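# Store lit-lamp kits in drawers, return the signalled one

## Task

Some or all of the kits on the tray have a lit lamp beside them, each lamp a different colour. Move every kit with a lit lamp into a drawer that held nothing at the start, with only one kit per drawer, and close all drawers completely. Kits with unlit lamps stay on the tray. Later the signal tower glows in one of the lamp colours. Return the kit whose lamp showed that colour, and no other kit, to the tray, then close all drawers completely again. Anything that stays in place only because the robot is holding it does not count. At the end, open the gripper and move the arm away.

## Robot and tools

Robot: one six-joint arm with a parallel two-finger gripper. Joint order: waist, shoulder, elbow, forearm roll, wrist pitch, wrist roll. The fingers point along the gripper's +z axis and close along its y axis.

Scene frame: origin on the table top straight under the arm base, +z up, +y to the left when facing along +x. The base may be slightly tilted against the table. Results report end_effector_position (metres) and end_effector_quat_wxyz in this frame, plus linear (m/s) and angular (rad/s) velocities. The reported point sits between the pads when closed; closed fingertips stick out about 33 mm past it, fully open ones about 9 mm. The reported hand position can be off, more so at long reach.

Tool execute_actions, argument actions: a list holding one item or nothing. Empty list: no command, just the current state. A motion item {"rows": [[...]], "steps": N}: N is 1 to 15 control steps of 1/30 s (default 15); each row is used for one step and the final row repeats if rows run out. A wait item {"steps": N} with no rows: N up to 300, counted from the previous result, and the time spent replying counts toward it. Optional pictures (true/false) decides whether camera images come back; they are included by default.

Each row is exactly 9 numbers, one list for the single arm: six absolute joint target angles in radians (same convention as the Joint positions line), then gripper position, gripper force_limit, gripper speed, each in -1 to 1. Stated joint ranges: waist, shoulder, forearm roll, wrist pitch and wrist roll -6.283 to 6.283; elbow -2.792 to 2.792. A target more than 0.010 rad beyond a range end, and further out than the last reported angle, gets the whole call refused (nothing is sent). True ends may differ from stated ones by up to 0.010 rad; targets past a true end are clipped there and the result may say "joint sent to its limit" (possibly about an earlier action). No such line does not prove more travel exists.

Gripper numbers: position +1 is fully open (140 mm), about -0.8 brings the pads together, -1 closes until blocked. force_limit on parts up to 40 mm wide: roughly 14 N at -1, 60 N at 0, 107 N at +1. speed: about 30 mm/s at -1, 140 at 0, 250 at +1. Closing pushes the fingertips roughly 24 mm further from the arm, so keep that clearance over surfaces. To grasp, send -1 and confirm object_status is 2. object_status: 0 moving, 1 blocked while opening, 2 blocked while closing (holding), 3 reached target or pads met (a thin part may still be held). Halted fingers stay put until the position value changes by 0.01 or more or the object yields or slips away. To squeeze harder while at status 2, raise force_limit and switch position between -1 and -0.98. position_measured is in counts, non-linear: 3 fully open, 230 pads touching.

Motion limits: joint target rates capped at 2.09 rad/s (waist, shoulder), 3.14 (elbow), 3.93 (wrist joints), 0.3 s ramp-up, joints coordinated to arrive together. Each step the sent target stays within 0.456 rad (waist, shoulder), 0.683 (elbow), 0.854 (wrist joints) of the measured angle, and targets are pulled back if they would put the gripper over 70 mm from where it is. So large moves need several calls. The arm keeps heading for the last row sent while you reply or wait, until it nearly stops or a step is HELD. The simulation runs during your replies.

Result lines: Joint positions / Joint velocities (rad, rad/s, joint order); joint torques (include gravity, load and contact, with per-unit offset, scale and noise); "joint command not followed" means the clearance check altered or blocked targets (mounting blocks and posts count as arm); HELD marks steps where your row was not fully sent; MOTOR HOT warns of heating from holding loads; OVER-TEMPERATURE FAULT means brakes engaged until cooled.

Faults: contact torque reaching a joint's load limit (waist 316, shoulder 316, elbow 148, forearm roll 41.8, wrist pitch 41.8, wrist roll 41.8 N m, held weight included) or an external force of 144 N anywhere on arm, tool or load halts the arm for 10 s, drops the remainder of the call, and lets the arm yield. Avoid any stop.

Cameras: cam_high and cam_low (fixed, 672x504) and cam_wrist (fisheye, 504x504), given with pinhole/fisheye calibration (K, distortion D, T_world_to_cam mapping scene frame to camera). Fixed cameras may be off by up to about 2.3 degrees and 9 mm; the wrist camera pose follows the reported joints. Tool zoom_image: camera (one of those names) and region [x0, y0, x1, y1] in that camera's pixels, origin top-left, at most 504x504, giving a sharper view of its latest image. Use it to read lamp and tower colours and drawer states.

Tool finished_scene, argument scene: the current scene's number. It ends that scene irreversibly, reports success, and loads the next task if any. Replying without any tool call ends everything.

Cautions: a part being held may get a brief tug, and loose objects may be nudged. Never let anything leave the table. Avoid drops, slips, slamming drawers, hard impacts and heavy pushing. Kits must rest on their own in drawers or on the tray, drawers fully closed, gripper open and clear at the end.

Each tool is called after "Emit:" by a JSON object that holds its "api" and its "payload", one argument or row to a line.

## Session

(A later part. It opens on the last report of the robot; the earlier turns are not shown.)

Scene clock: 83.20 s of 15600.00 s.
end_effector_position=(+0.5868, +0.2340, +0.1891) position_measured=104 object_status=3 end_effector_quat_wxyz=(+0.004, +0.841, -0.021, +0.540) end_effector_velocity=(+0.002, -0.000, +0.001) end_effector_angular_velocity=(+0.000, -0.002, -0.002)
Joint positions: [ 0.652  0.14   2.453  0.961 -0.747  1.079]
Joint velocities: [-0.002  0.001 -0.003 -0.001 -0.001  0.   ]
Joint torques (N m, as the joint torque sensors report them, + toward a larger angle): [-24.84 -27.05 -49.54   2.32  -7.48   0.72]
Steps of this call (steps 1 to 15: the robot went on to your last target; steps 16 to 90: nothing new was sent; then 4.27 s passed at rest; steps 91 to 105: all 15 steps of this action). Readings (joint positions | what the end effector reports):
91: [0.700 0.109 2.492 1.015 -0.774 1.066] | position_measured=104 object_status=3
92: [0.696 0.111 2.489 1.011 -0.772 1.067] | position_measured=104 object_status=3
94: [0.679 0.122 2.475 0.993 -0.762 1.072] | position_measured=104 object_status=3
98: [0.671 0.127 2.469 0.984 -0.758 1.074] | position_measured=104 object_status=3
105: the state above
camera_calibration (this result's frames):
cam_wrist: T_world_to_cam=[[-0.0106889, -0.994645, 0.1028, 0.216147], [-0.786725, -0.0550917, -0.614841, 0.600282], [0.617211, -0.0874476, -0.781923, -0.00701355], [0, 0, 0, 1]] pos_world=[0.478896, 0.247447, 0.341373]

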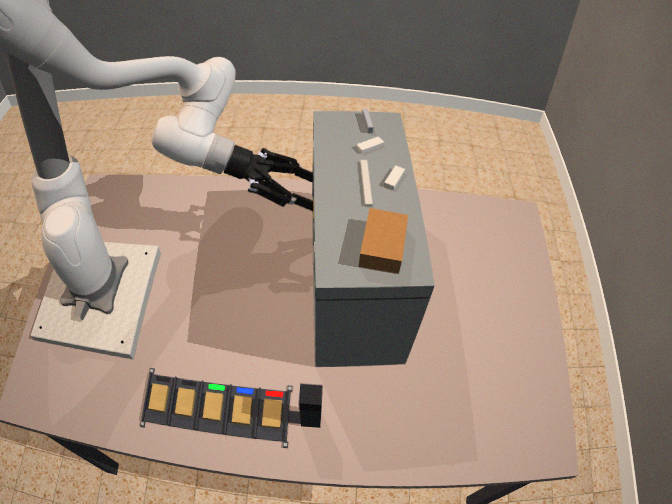

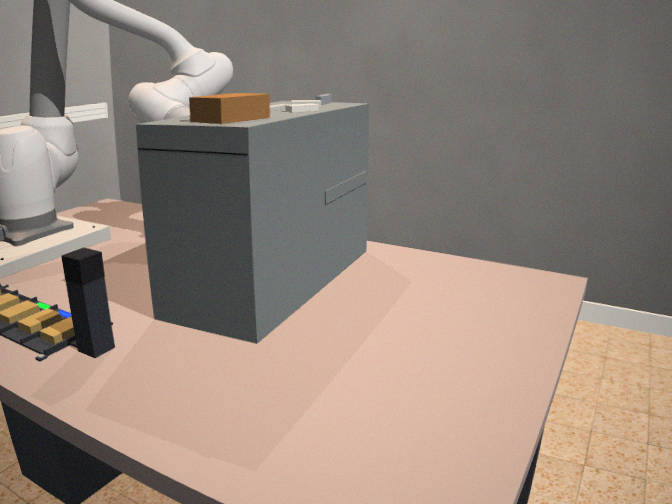

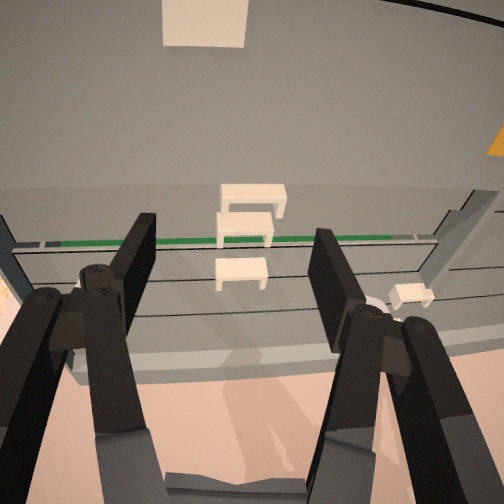

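Emit:
{"api": "execute_actions", "payload": {
  "actions": [
    {"rows":[[0.669,0.129,2.467,0.981,-0.757,1.075,0.2,0,0],[0.669,0.129,2.467,0.981,-0.757,1.075,0.2,0,0],[0.669,0.129,2.467,0.981,-0.757,1.075,0.2,0,0],[0.669,0.129,2.467,0.981,-0.757,1.075,0.2,0,0],[0.669,0.129,2.467,0.981,-0.757,1.075,-1,0,0.3]],"steps":15}
  ]
}}

Emit:
{"api": "execute_actions", "payload": {
  "actions": [
    {"steps":12}
  ]
}}

Scene clock: 87.70 s of 15600.00 s.
end_effector_position=(+0.5759, +0.2324, +0.1891) position_measured=191 object_status=0 end_effector_quat_wxyz=(+0.005, +0.841, -0.023, +0.540) end_effector_velocity=(-0.000, +0.000, -0.001) end_effector_angular_velocity=(+0.000, +0.001, +0.000)
Joint positions: [ 0.669  0.129  2.468  0.982 -0.758  1.075]
Joint velocities: [0.    0.001 0.    0.    0.001 0.001]
Joint torques (N m, as the joint torque sensors report them, + toward a larger angle): [ 48.68 -31.88 -51.51 -16.89  16.78  -0.29]
Steps of this call (steps 1 to 15: the robot went on to your last target; steps 16 to 90: nothing new was sent; then 1.00 s passed at rest; steps 91 to 105: all 15 steps of this action). Readings (joint positions | what the end effector reports):
91: [0.652 0.140 2.453 0.961 -0.747 1.079] | position_measured=104 object_status=3
92: [0.655 0.138 2.455 0.964 -0.749 1.079] | position_measured=104 object_status=3
94: [0.666 0.130 2.465 0.978 -0.756 1.076] | position_measured=104 object_status=3
98: [0.669 0.129 2.467 0.981 -0.757 1.075] | position_measured=126 object_status=0
105: the state above
camera_calibration (this result's frames):
cam_wrist: T_world_to_cam=[[-0.0155301, -0.994655, 0.102075, 0.21737], [-0.786748, -0.0508479, -0.615177, 0.590674], [0.617079, -0.0898614, -0.781753, 0.000127803], [0, 0, 0, 1]] pos_world=[0.468008, 0.246255, 0.34128]

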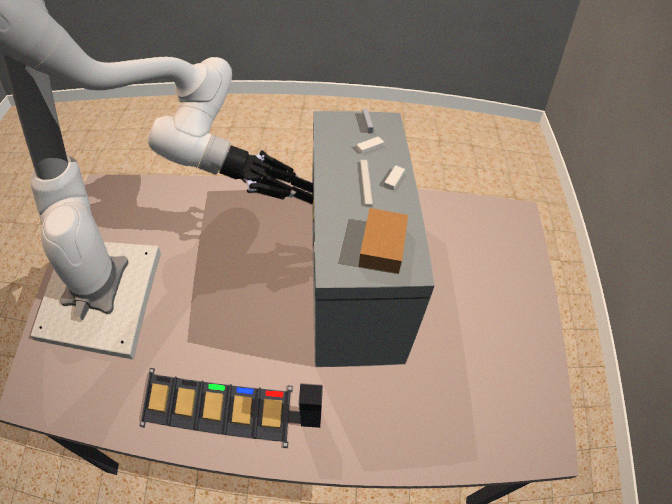

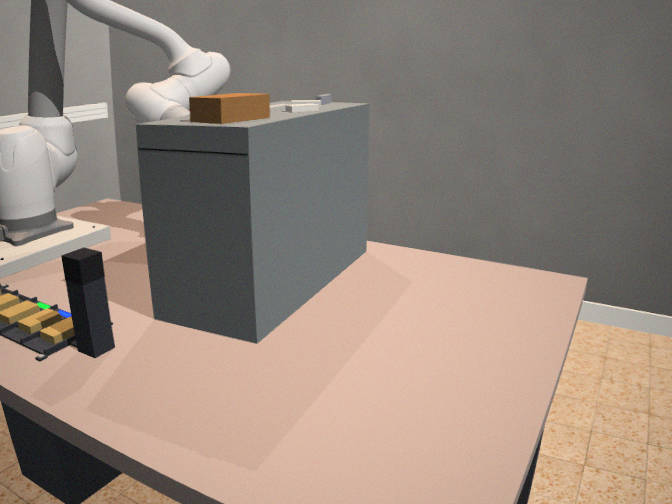

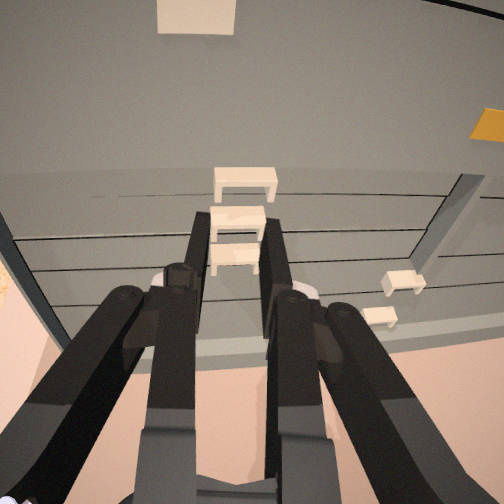

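Scene clock: 88.10 s of 15600.00 s.
end_effector_position=(+0.5761, +0.2331, +0.1892) position_measured=193 object_status=2 end_effector_quat_wxyz=(+0.005, +0.841, -0.022, +0.540) end_effector_velocity=(+0.000, +0.001, +0.001) end_effector_angular_velocity=(+0.000, -0.001, +0.001)
Joint positions: [ 0.669  0.129  2.467  0.981 -0.757  1.075]
Joint velocities: [ 0.001 -0.    -0.001 -0.001 -0.001  0.   ]
Joint torques (N m, as the joint torque sensors report them, + toward a larger angle): [ 60.59 -33.17 -59.46 -21.88  20.32  -0.46]
Steps of this call (steps 1 to 12: the robot went on to your last target). Readings (joint positions | what the end effector reports):
1: [0.669 0.129 2.468 0.982 -0.758 1.075] | position_measured=193 object_status=0
2: [0.669 0.129 2.468 0.982 -0.758 1.075] | position_measured=193 object_status=0
4: [0.669 0.129 2.467 0.982 -0.757 1.075] | position_measured=193 object_status=0
8: [0.669 0.129 2.467 0.981 -0.757 1.075] | position_measured=193 object_status=2
12: the state above
camera_calibration (this result's frames):
cam_wrist: T_world_to_cam=[[-0.0137597, -0.99469, 0.101993, 0.217076], [-0.786807, -0.0521757, -0.614989, 0.59125], [0.617045, -0.0887112, -0.781911, -0.0000833111], [0, 0, 0, 1]] pos_world=[0.468238, 0.246765, 0.341407]

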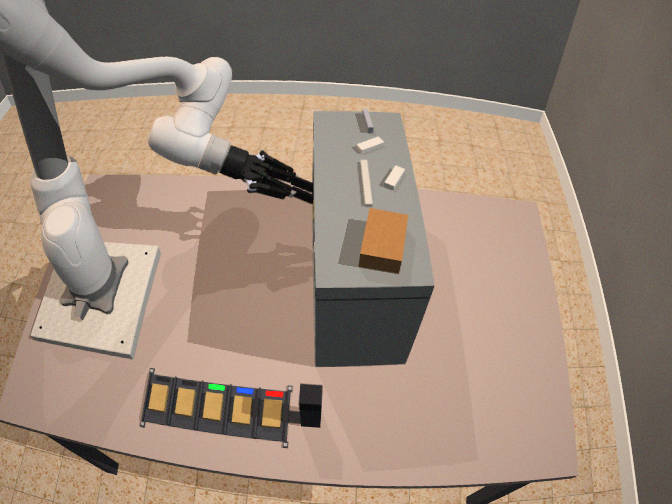

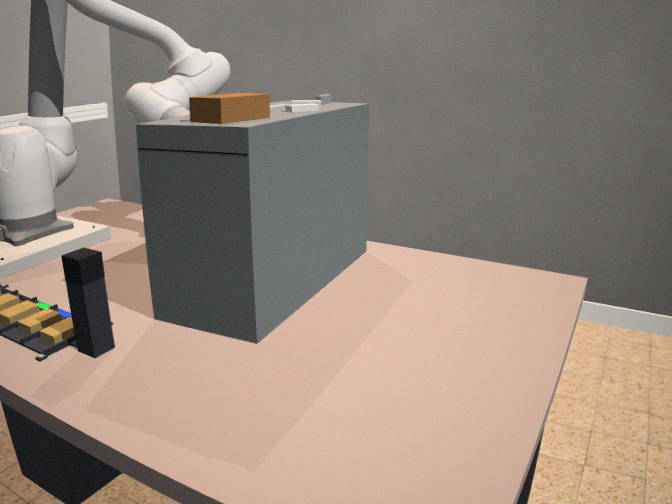

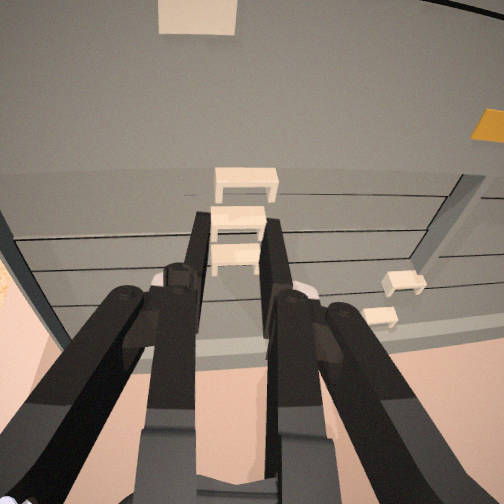

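Emit:
{"api": "execute_actions", "payload": {
  "actions": [
    {"rows":[[0.664,0.129,2.469,0.981,-0.757,1.075,-1,0,0.3],[0.664,0.129,2.47,0.981,-0.757,1.075,-1,0,0.3],[0.67,0.122,2.477,0.99,-0.762,1.072,-1,0,0.3],[0.67,0.122,2.477,0.99,-0.762,1.072,-1,0,0.3],[0.67,0.122,2.477,0.99,-0.762,1.072,-1,0,0.3],[0.67,0.122,2.477,0.99,-0.762,1.072,-1,0,0.3],[0.69,0.109,2.492,1.015,-0.774,1.066,-1,0,0.3]],"steps":15}
  ]
}}

Scene clock: 93.73 s of 15600.00 s.
end_effector_position=(+0.5590, +0.2265, +0.1890) position_measured=193 object_status=2 end_effector_quat_wxyz=(+0.008, +0.841, -0.026, +0.540) end_effector_velocity=(-0.001, -0.002, +0.001) end_effector_angular_velocity=(+0.001, -0.002, -0.004)
Joint positions: [ 0.69   0.109  2.492  1.015 -0.774  1.066]
Joint velocities: [-0.001 -0.002  0.002  0.002 -0.003  0.   ]
Joint torques (N m, as the joint torque sensors report them, + toward a larger angle): [-31.48 -33.18  -6.47  13.46  -9.58   1.14]
Steps of this call (steps 1 to 15: the robot went on to your last target; steps 16 to 90: nothing new was sent; then 2.13 s passed at rest; steps 91 to 105: all 15 steps of this action). Readings (joint positions | what the end effector reports):
91: [0.669 0.129 2.467 0.981 -0.757 1.075] | position_measured=193 object_status=2
92: [0.668 0.129 2.467 0.981 -0.757 1.075] | position_measured=193 object_status=2
94: [0.667 0.127 2.471 0.982 -0.758 1.074] | position_measured=193 object_status=2
98: [0.674 0.120 2.479 0.994 -0.764 1.071] | position_measured=193 object_status=2
105: the state above
camera_calibration (this result's frames):
cam_wrist: T_world_to_cam=[[-0.0247136, -0.994346, 0.103268, 0.216102], [-0.787542, -0.044263, -0.614669, 0.575921], [0.615765, -0.0965189, -0.781996, 0.0121944], [0, 0, 0, 1]] pos_world=[0.451394, 0.24155, 0.34122]

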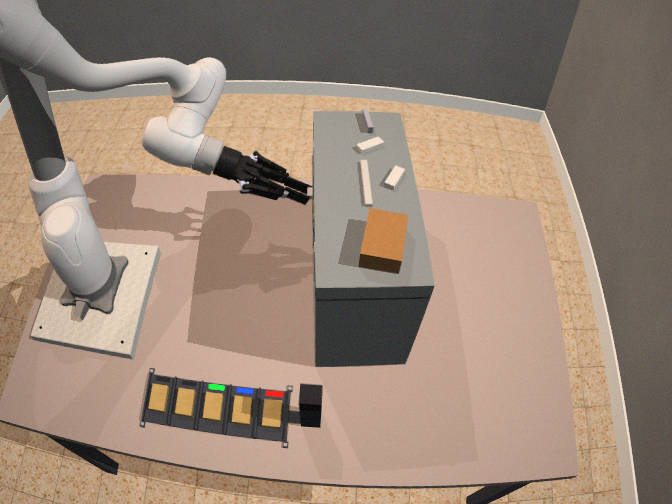

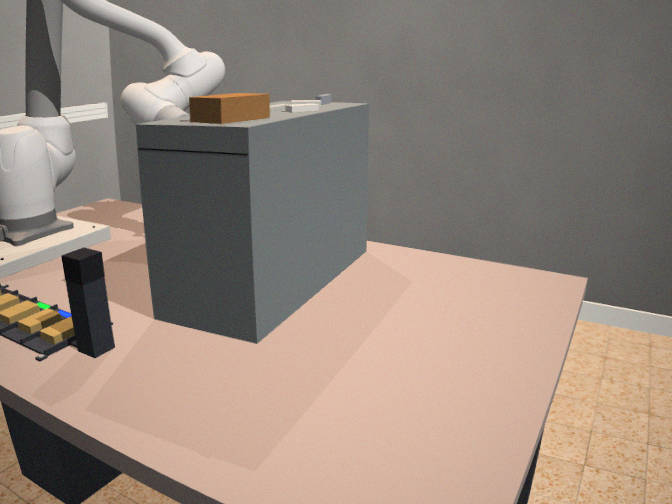

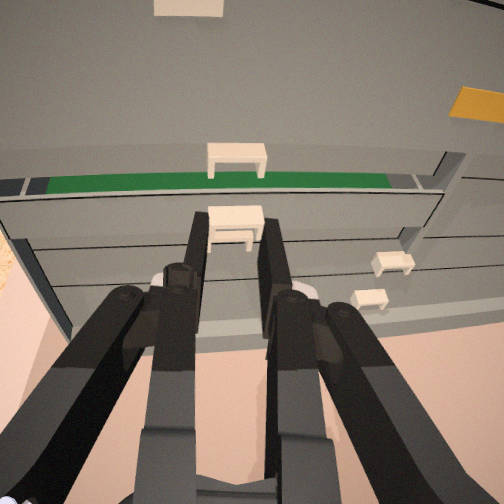

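Emit:
{"api": "execute_actions", "payload": {
  "actions": [
    {"rows":[[0.696,0.109,2.492,1.015,-0.774,1.066,-1,0,0.3],[0.696,0.109,2.492,1.015,-0.774,1.066,-1,0,0.3],[0.735,0.09,2.516,1.053,-0.793,1.057,-1,0,0.3],[0.735,0.09,2.516,1.053,-0.793,1.057,-1,0,0.3],[0.735,0.09,2.516,1.053,-0.793,1.057,-1,0,0.3],[0.788,0.067,2.542,1.107,-0.819,1.045,-1,0,0.3],[0.788,0.067,2.542,1.107,-0.819,1.045,-1,0,0.3],[0.788,0.067,2.542,1.107,-0.819,1.045,-1,0,0.3],[0.788,0.067,2.542,1.107,-0.819,1.045,-1,0,0.3],[0.841,0.044,2.5685,1.161,-0.845,1.034,-1,0,0.3]],"steps":15}
  ]
}}

Scene clock: 108.10 s of 15600.00 s.
end_effector_position=(+0.5239, +0.2260, +0.1890) position_measured=193 object_status=2 end_effector_quat_wxyz=(+0.011, +0.840, -0.028, +0.542) end_effector_velocity=(+0.000, -0.000, +0.000) end_effector_angular_velocity=(+0.000, +0.000, -0.001)
Joint positions: [ 0.759  0.078  2.533  1.086 -0.816  1.051]
Joint velocities: [-0.001 -0.001 -0.     0.     0.001 -0.   ]
Joint torques (N m, as the joint torque sensors report them, + toward a larger angle): [ 12.07 -32.87 -34.77  -4.36   3.64   0.36]
FORCE FAULT: contact force on the arm reached its limit, and the arm stopped for 10 seconds. The contact can be on any part of the arm, not only on its tool. The arm's remaining commands of this call were not run. The arm holds still and accepts commands again. Move the arm away from the contact; if what it grips holds it there, let go first. Pushing or pulling that hard again can fault the arm again.
The stop began at step 100 of this call (marked STOPPED below). From that step on the arm followed nothing that you had sent. 6 steps, steps kept back included, did not run and will not run. Nothing is kept back now, and the robot has no last target.
Steps of this call (steps 1 to 15: the robot went on to your last target; steps 16 to 90: nothing new was sent; then 1.03 s passed at rest; steps 91 to 99: the first 9 steps of this action; steps 100 to 400: the stop). Readings (joint positions | what the end effector reports):
91: [0.690 0.109 2.492 1.015 -0.774 1.066] | position_measured=193 object_status=2
92: [0.692 0.109 2.492 1.015 -0.774 1.066] | position_measured=193 object_status=2
94: [0.699 0.108 2.494 1.020 -0.777 1.065] | position_measured=193 object_status=2
98: [0.754 0.081 2.527 1.075 -0.804 1.052] | position_measured=193 object_status=2
100: [0.760 0.078 2.533 1.085 -0.814 1.051] | position_measured=193 object_status=2 STOPPED
400: the state above
camera_calibration (this result's frames):
cam_wrist: T_world_to_cam=[[-0.0296034, -0.993946, 0.105807, 0.216716], [-0.785067, -0.0424001, -0.617958, 0.547146], [0.618703, -0.101359, -0.779059, 0.0327899], [0, 0, 0, 1]] pos_world=[0.415675, 0.241926, 0.340728]

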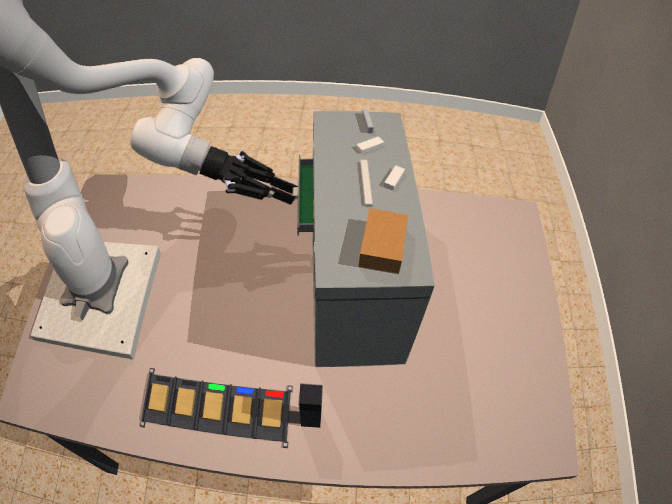

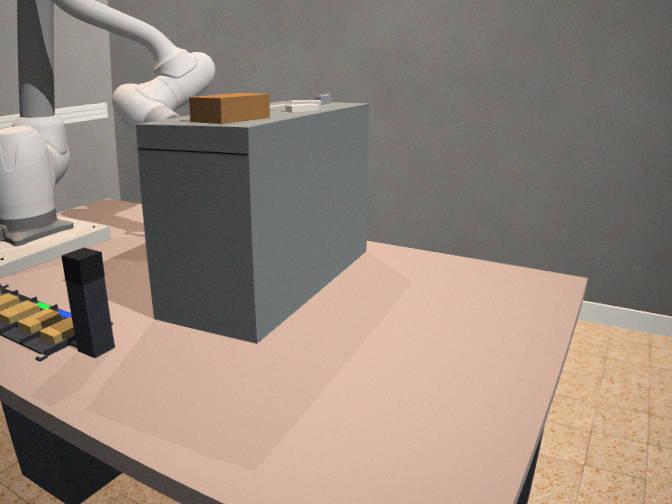

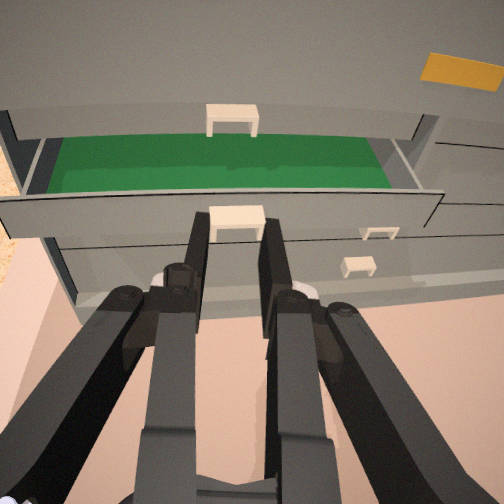

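Emit:
{"api": "execute_actions", "payload": {
  "actions": [
    {"rows":[[0.765,0.078,2.533,1.086,-0.816,1.051,-1,0,0.3],[0.768,0.078,2.533,1.086,-0.816,1.051,-1,0,0.3],[0.771,0.078,2.533,1.086,-0.816,1.051,-1,0,0.3],[0.776,0.076,2.535,1.09,-0.816,1.05,-1,0,0.3],[0.781,0.074,2.537,1.095,-0.817,1.049,-1,0,0.3],[0.786,0.072,2.539,1.1,-0.818,1.048,-1,0,0.3],[0.791,0.07,2.541,1.104,-0.819,1.047,-1,0,0.3],[0.796,0.068,2.542,1.107,-0.819,1.045,-1,0,0.3]],"steps":15}
  ]
}}

Scene clock: 123.03 s of 15600.00 s.
end_effector_position=(+0.5209, +0.2258, +0.1889) position_measured=193 object_status=2 end_effector_quat_wxyz=(+0.012, +0.839, -0.028, +0.543) end_effector_velocity=(-0.001, +0.001, -0.001) end_effector_angular_velocity=(+0.000, +0.003, +0.002)
Joint positions: [ 0.768  0.078  2.537  1.094 -0.825  1.051]
Joint velocities: [ 0.     0.     0.    -0.     0.004 -0.   ]
Joint torques (N m, as the joint torque sensors report them, + toward a larger angle): [ 12.71 -32.6  -34.36  -4.4    3.68   0.42]
FORCE FAULT: contact force on the arm reached its limit, and the arm stopped for 10 seconds. The contact can be on any part of the arm, not only on its tool. The arm's remaining commands of this call were not run. The arm holds still and accepts commands again. Move the arm away from the contact; if what it grips holds it there, let go first. Pushing or pulling that hard again can fault the arm again.
The stop began at step 96 of this call (marked STOPPED below). From that step on the arm followed nothing that you had sent. 10 steps, steps kept back included, did not run and will not run. Nothing is kept back now, and the robot has no last target.
Steps of this call (steps 1 to 90: nothing new was sent; then 1.73 s passed at rest; steps 91 to 95: the first 5 steps of this action; steps 96 to 396: the stop). Readings (joint positions | what the end effector reports):
91: [0.759 0.078 2.533 1.086 -0.816 1.051] | position_measured=193 object_status=2
92: [0.761 0.078 2.533 1.086 -0.816 1.051] | position_measured=193 object_status=2
94: [0.767 0.078 2.534 1.088 -0.817 1.051] | position_measured=193 object_status=2
96: [0.768 0.078 2.536 1.092 -0.823 1.051] | position_measured=193 object_status=2 STOPPED
98: [0.768 0.078 2.537 1.094 -0.825 1.051] | position_measured=193 object_status=2
396: the state above
camera_calibration (this result's frames):
cam_wrist: T_world_to_cam=[[-0.0321388, -0.993664, 0.107694, 0.217352], [-0.783389, -0.0418715, -0.62012, 0.544148], [0.620701, -0.104296, -0.77708, 0.0337922], [0, 0, 0, 1]] pos_world=[0.41229, 0.242284, 0.340289]

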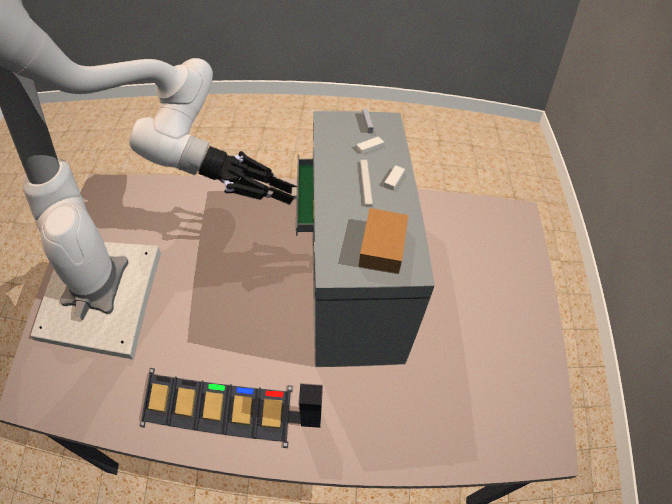

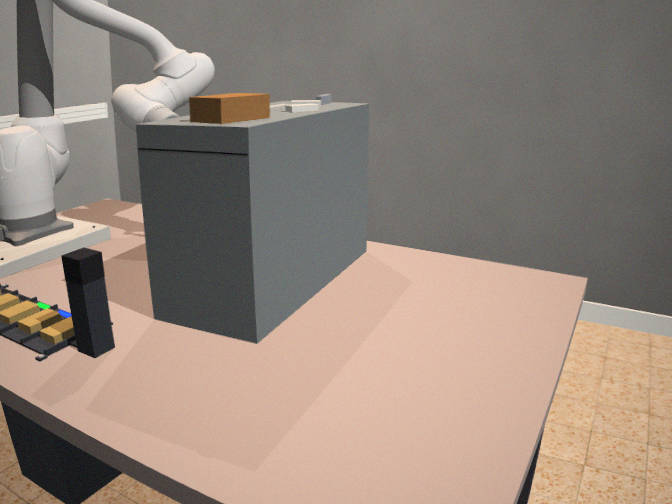

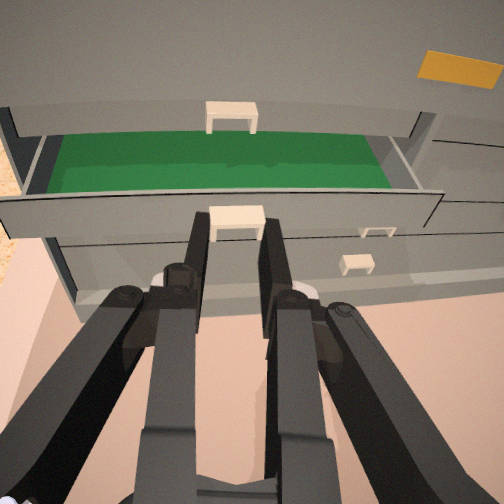

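Emit:
{"api": "execute_actions", "payload": {
  "actions": [
    {"rows":[[0.762,0.078,2.533,1.086,-0.812,1.051,-0.7,-0.6,0],[0.762,0.078,2.533,1.086,-0.812,1.051,-0.7,-0.6,0],[0.762,0.078,2.533,1.086,-0.812,1.051,-1,-0.6,0],[0.762,0.078,2.533,1.086,-0.812,1.051,-1,-0.6,0],[0.762,0.078,2.533,1.086,-0.812,1.051,-1,-0.6,0],[0.762,0.078,2.533,1.086,-0.812,1.051,-1,-0.6,0],[0.766,0.076,2.535,1.09,-0.814,1.05,-1,-0.6,0],[0.77,0.074,2.537,1.094,-0.816,1.049,-1,-0.6,0],[0.774,0.072,2.539,1.098,-0.818,1.048,-1,-0.6,0],[0.778,0.070,2.541,1.102,-0.820,1.047,-1,-0.6,0],[0.782,0.068,2.543,1.106,-0.822,1.046,-1,-0.6,0]],"steps":15}
  ]
}}

Scene clock: 132.47 s of 15600.00 s.
end_effector_position=(+0.5138, +0.2282, +0.1886) position_measured=193 object_status=2 end_effector_quat_wxyz=(+0.009, +0.841, -0.026, +0.541) end_effector_velocity=(-0.003, +0.002, +0.002) end_effector_angular_velocity=(+0.001, -0.003, +0.003)
Joint positions: [ 0.781  0.068  2.543  1.106 -0.822  1.046]
Joint velocities: [ 0.009 -0.004  0.001  0.006 -0.004 -0.002]
Joint torques (N m, as the joint torque sensors report them, + toward a larger angle): [ 65.32 -23.   -60.31 -24.38  28.31  -0.36]
Steps of this call (steps 1 to 90: nothing new was sent; then 5.93 s passed at rest; steps 91 to 105: all 15 steps of this action). Readings (joint positions | what the end effector reports):
91: [0.768 0.078 2.537 1.094 -0.825 1.051] | position_measured=193 object_status=0
92: [0.766 0.078 2.536 1.092 -0.821 1.051] | position_measured=193 object_status=0
94: [0.762 0.078 2.533 1.088 -0.814 1.051] | position_measured=193 object_status=0
98: [0.763 0.077 2.534 1.087 -0.813 1.051] | position_measured=193 object_status=2
105: the state above
camera_calibration (this result's frames):
cam_wrist: T_world_to_cam=[[-0.0251007, -0.994177, 0.104799, 0.216581], [-0.786241, -0.0451118, -0.616271, 0.539955], [0.61741, -0.0978658, -0.78053, 0.0390969], [0, 0, 0, 1]] pos_world=[0.405832, 0.243504, 0.340577]

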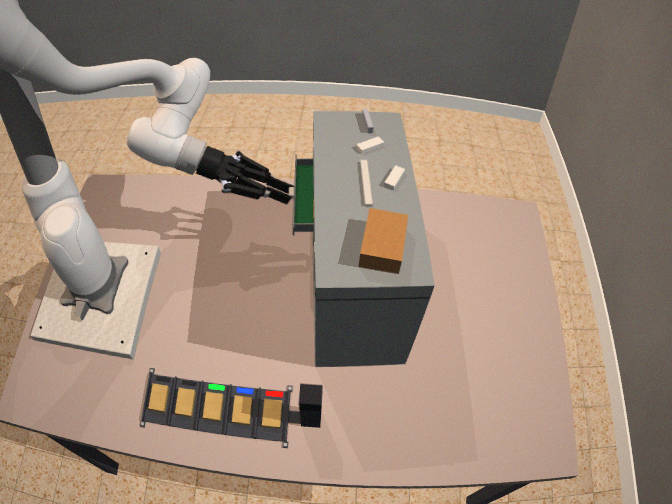

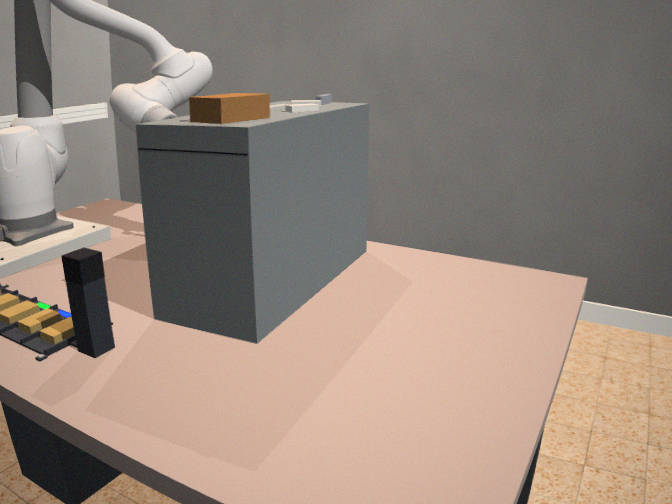

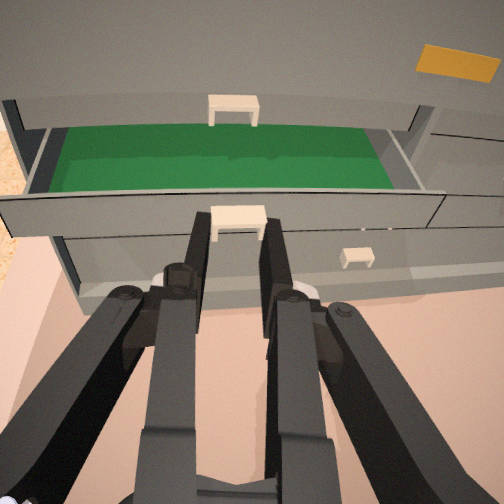

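Emit:
{"api": "execute_actions", "payload": {
  "actions": [
    {"rows":[[0.777,0.068,2.543,1.106,-0.822,1.046,-1,-0.6,0],[0.777,0.068,2.543,1.106,-0.822,1.046,-1,-0.6,0],[0.777,0.068,2.543,1.106,-0.822,1.046,-1,-0.6,0],[0.781,0.066,2.545,1.11,-0.824,1.045,-1,-0.6,0],[0.785,0.064,2.547,1.114,-0.826,1.044,-1,-0.6,0],[0.789,0.062,2.549,1.118,-0.828,1.043,-1,-0.6,0],[0.793,0.060,2.551,1.122,-0.830,1.042,-1,-0.6,0],[0.797,0.058,2.553,1.126,-0.832,1.041,-1,-0.6,0]],"steps":12}
  ]
}}

Scene clock: 137.50 s of 15600.00 s.
end_effector_position=(+0.5057, +0.2260, +0.1894) position_measured=193 object_status=2 end_effector_quat_wxyz=(+0.010, +0.840, -0.028, +0.541) end_effector_velocity=(-0.002, -0.001, -0.000) end_effector_angular_velocity=(-0.001, -0.000, -0.003)
Joint positions: [ 0.797  0.058  2.553  1.126 -0.832  1.041]
Joint velocities: [ 0.005 -0.001  0.002  0.007 -0.004 -0.002]
Joint torques (N m, as the joint torque sensors report them, + toward a larger angle): [ 40.63 -34.78 -57.94 -17.21  11.58   0.07]
Steps of this call (steps 1 to 15: the robot went on to your last target; steps 16 to 90: nothing new was sent; then 1.63 s passed at rest; steps 91 to 102: all 12 steps of this action). Readings (joint positions | what the end effector reports):
91: [0.782 0.068 2.543 1.106 -0.822 1.046] | position_measured=193 object_status=2
92: [0.781 0.068 2.543 1.106 -0.822 1.046] | position_measured=193 object_status=2
94: [0.778 0.068 2.543 1.105 -0.822 1.046] | position_measured=193 object_status=2
98: [0.789 0.062 2.549 1.117 -0.828 1.043] | position_measured=193 object_status=2
102: the state above
camera_calibration (this result's frames):
cam_wrist: T_world_to_cam=[[-0.0293744, -0.994098, 0.104437, 0.216325], [-0.785543, -0.0416507, -0.617403, 0.533095], [0.618109, -0.100176, -0.779683, 0.0444967], [0, 0, 0, 1]] pos_world=[0.39762, 0.24171, 0.341235]

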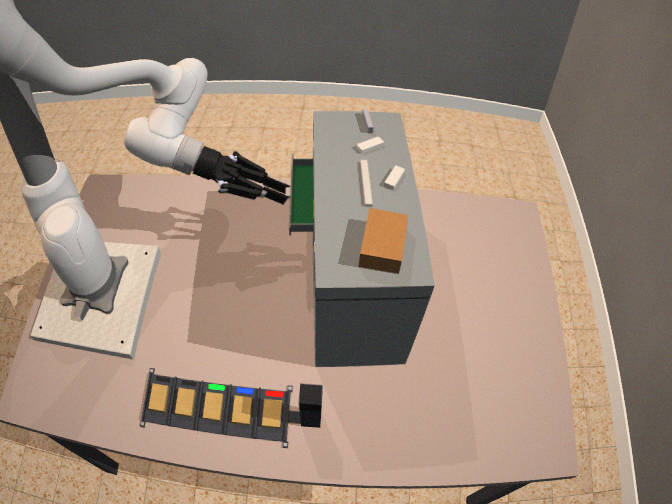

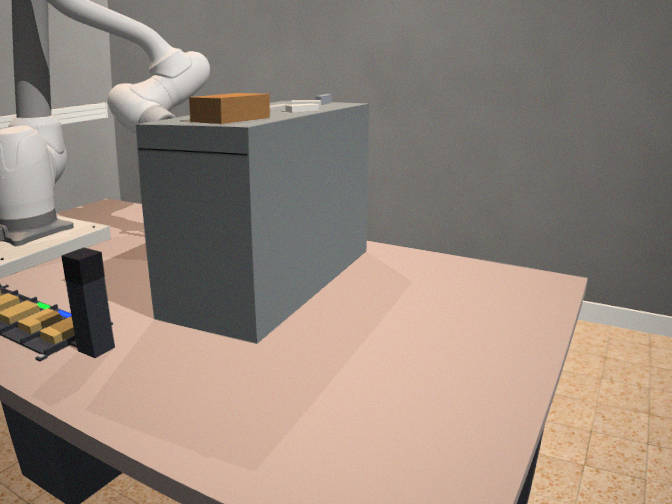

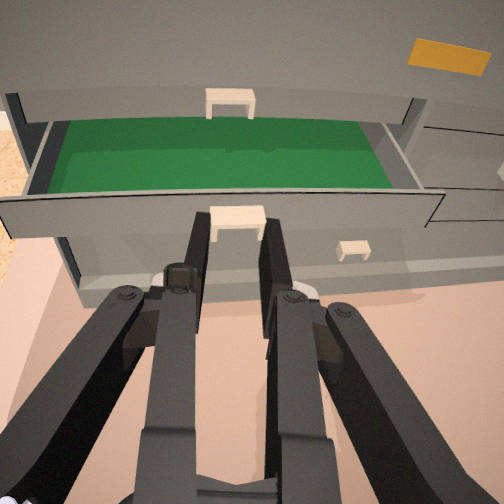

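Emit:
{"api": "execute_actions", "payload": {
  "actions": [
    {"rows":[[0.793,0.058,2.553,1.126,-0.832,1.041,-1,-0.6,0],[0.793,0.058,2.553,1.126,-0.832,1.041,-1,-0.6,0],[0.798,0.055,2.556,1.132,-0.835,1.04,-1,-0.6,0],[0.803,0.052,2.559,1.138,-0.838,1.038,-1,-0.6,0],[0.808,0.049,2.562,1.144,-0.841,1.037,-1,-0.6,0],[0.813,0.046,2.565,1.15,-0.844,1.035,-1,-0.6,0],[0.818,0.043,2.568,1.156,-0.847,1.034,-1,-0.6,0],[0.823,0.040,2.571,1.162,-0.850,1.032,-1,-0.6,0],[0.828,0.037,2.574,1.168,-0.853,1.031,-1,-0.6,0]],"steps":12}
  ]
}}

Scene clock: 141.77 s of 15600.00 s.
end_effector_position=(+0.4893, +0.2204, +0.1905) position_measured=193 object_status=2 end_effector_quat_wxyz=(+0.012, +0.840, -0.032, +0.542) end_effector_velocity=(-0.011, -0.004, +0.002) end_effector_angular_velocity=(+0.002, -0.004, -0.011)
Joint positions: [ 0.828  0.037  2.573  1.167 -0.852  1.031]
Joint velocities: [ 0.023 -0.013  0.012  0.032 -0.019 -0.006]
Joint torques (N m, as the joint torque sensors report them, + toward a larger angle): [-29.85 -47.39 -30.55   6.43 -24.42   0.99]
Steps of this call (steps 1 to 15: the robot went on to your last target; steps 16 to 90: nothing new was sent; then 0.87 s passed at rest; steps 91 to 102: all 12 steps of this action). Readings (joint positions | what the end effector reports):
91: [0.797 0.058 2.553 1.126 -0.832 1.041] | position_measured=193 object_status=2
92: [0.796 0.058 2.553 1.126 -0.832 1.041] | position_measured=193 object_status=2
94: [0.796 0.057 2.554 1.128 -0.832 1.041] | position_measured=193 object_status=2
98: [0.813 0.046 2.564 1.149 -0.843 1.035] | position_measured=193 object_status=2
102: the state above
camera_calibration (this result's frames):
cam_wrist: T_world_to_cam=[[-0.039052, -0.993829, 0.103822, 0.214892], [-0.784663, -0.0338316, -0.618999, 0.51879], [0.618692, -0.105638, -0.778499, 0.0556495], [0, 0, 0, 1]] pos_world=[0.381038, 0.236996, 0.342143]

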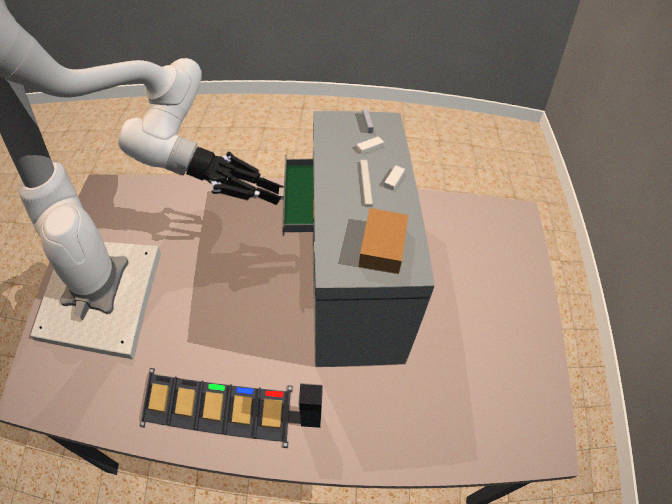

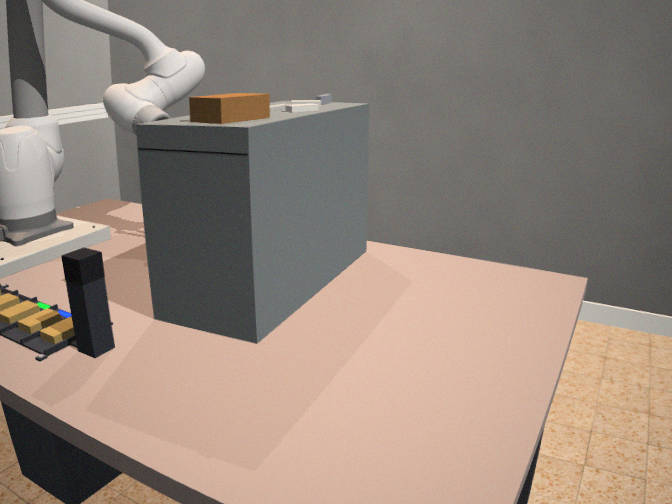

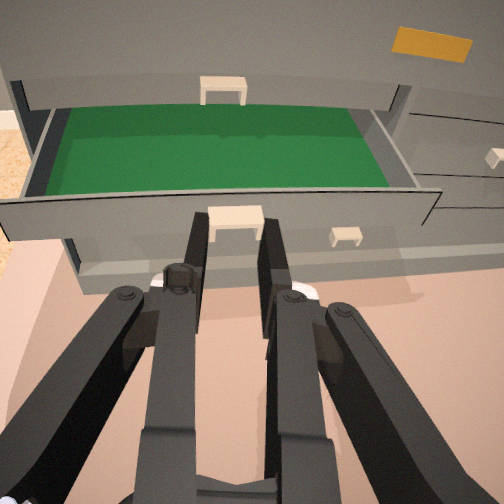

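Emit:
{"api": "execute_actions", "payload": {
  "actions": [
    {"rows":[[0.834,0.037,2.574,1.168,-0.853,1.031,-1,-0.6,0],[0.834,0.037,2.574,1.168,-0.853,1.031,-1,-0.6,0],[0.84,0.034,2.577,1.174,-0.856,1.029,-1,-0.6,0],[0.846,0.031,2.580,1.18,-0.859,1.028,-1,-0.6,0],[0.852,0.028,2.583,1.186,-0.862,1.026,-1,-0.6,0],[0.858,0.025,2.586,1.192,-0.865,1.025,-1,-0.6,0],[0.864,0.022,2.589,1.198,-0.868,1.023,-1,-0.6,0],[0.870,0.019,2.592,1.204,-0.871,1.022,-1,-0.6,0],[0.870,0.019,2.592,1.204,-0.871,1.022,-1,-0.6,0],[0.870,0.019,2.592,1.204,-0.871,1.022,-1,-0.6,0],[0.870,0.019,2.592,1.204,-0.871,1.022,0.2,0,0]],"steps":15}
  ]
}}

Scene clock: 147.47 s of 15600.00 s.
end_effector_position=(+0.4718, +0.2211, +0.1917) position_measured=167 object_status=0 end_effector_quat_wxyz=(+0.011, +0.839, -0.030, +0.543) end_effector_velocity=(-0.002, +0.001, -0.004) end_effector_angular_velocity=(-0.000, +0.010, +0.005)
Joint positions: [ 0.87   0.019  2.591  1.204 -0.872  1.022]
Joint velocities: [ 0.001  0.001  0.002  0.     0.009 -0.   ]
Joint torques (N m, as the joint torque sensors report them, + toward a larger angle): [ -0.58 -28.96 -26.73   0.    -1.8    0.04]
Steps of this call (steps 1 to 15: the robot went on to your last target; steps 16 to 90: nothing new was sent; then 2.20 s passed at rest; steps 91 to 105: all 15 steps of this action). Readings (joint positions | what the end effector reports):
91: [0.828 0.037 2.574 1.168 -0.853 1.031] | position_measured=193 object_status=2
92: [0.830 0.037 2.574 1.168 -0.853 1.031] | position_measured=193 object_status=2
94: [0.835 0.036 2.575 1.171 -0.855 1.031] | position_measured=193 object_status=2
98: [0.856 0.026 2.586 1.191 -0.864 1.025] | position_measured=193 object_status=2
105: the state above
camera_calibration (this result's frames):
cam_wrist: T_world_to_cam=[[-0.0345864, -0.993963, 0.104121, 0.212709], [-0.782756, -0.0378332, -0.621178, 0.506214], [0.621367, -0.102985, -0.776722, 0.0653116], [0, 0, 0, 1]] pos_world=[0.363017, 0.237302, 0.343031]

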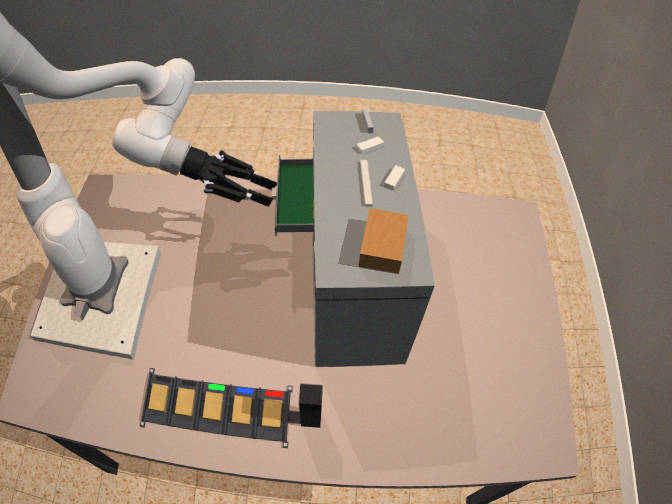

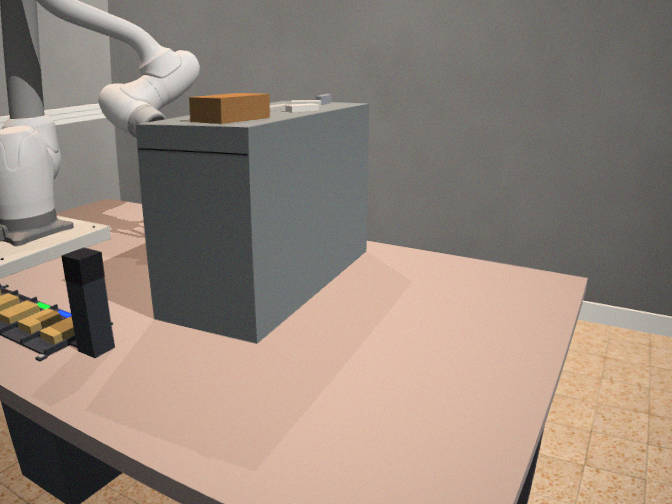

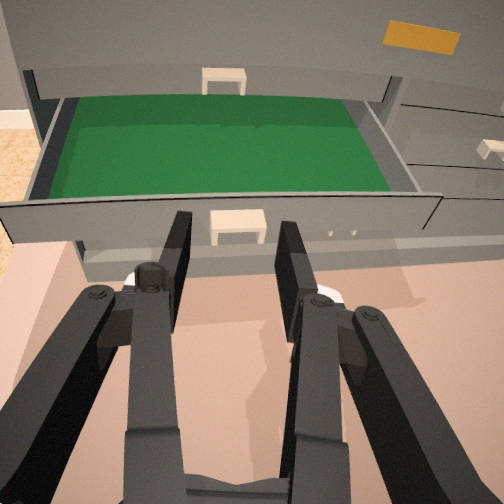

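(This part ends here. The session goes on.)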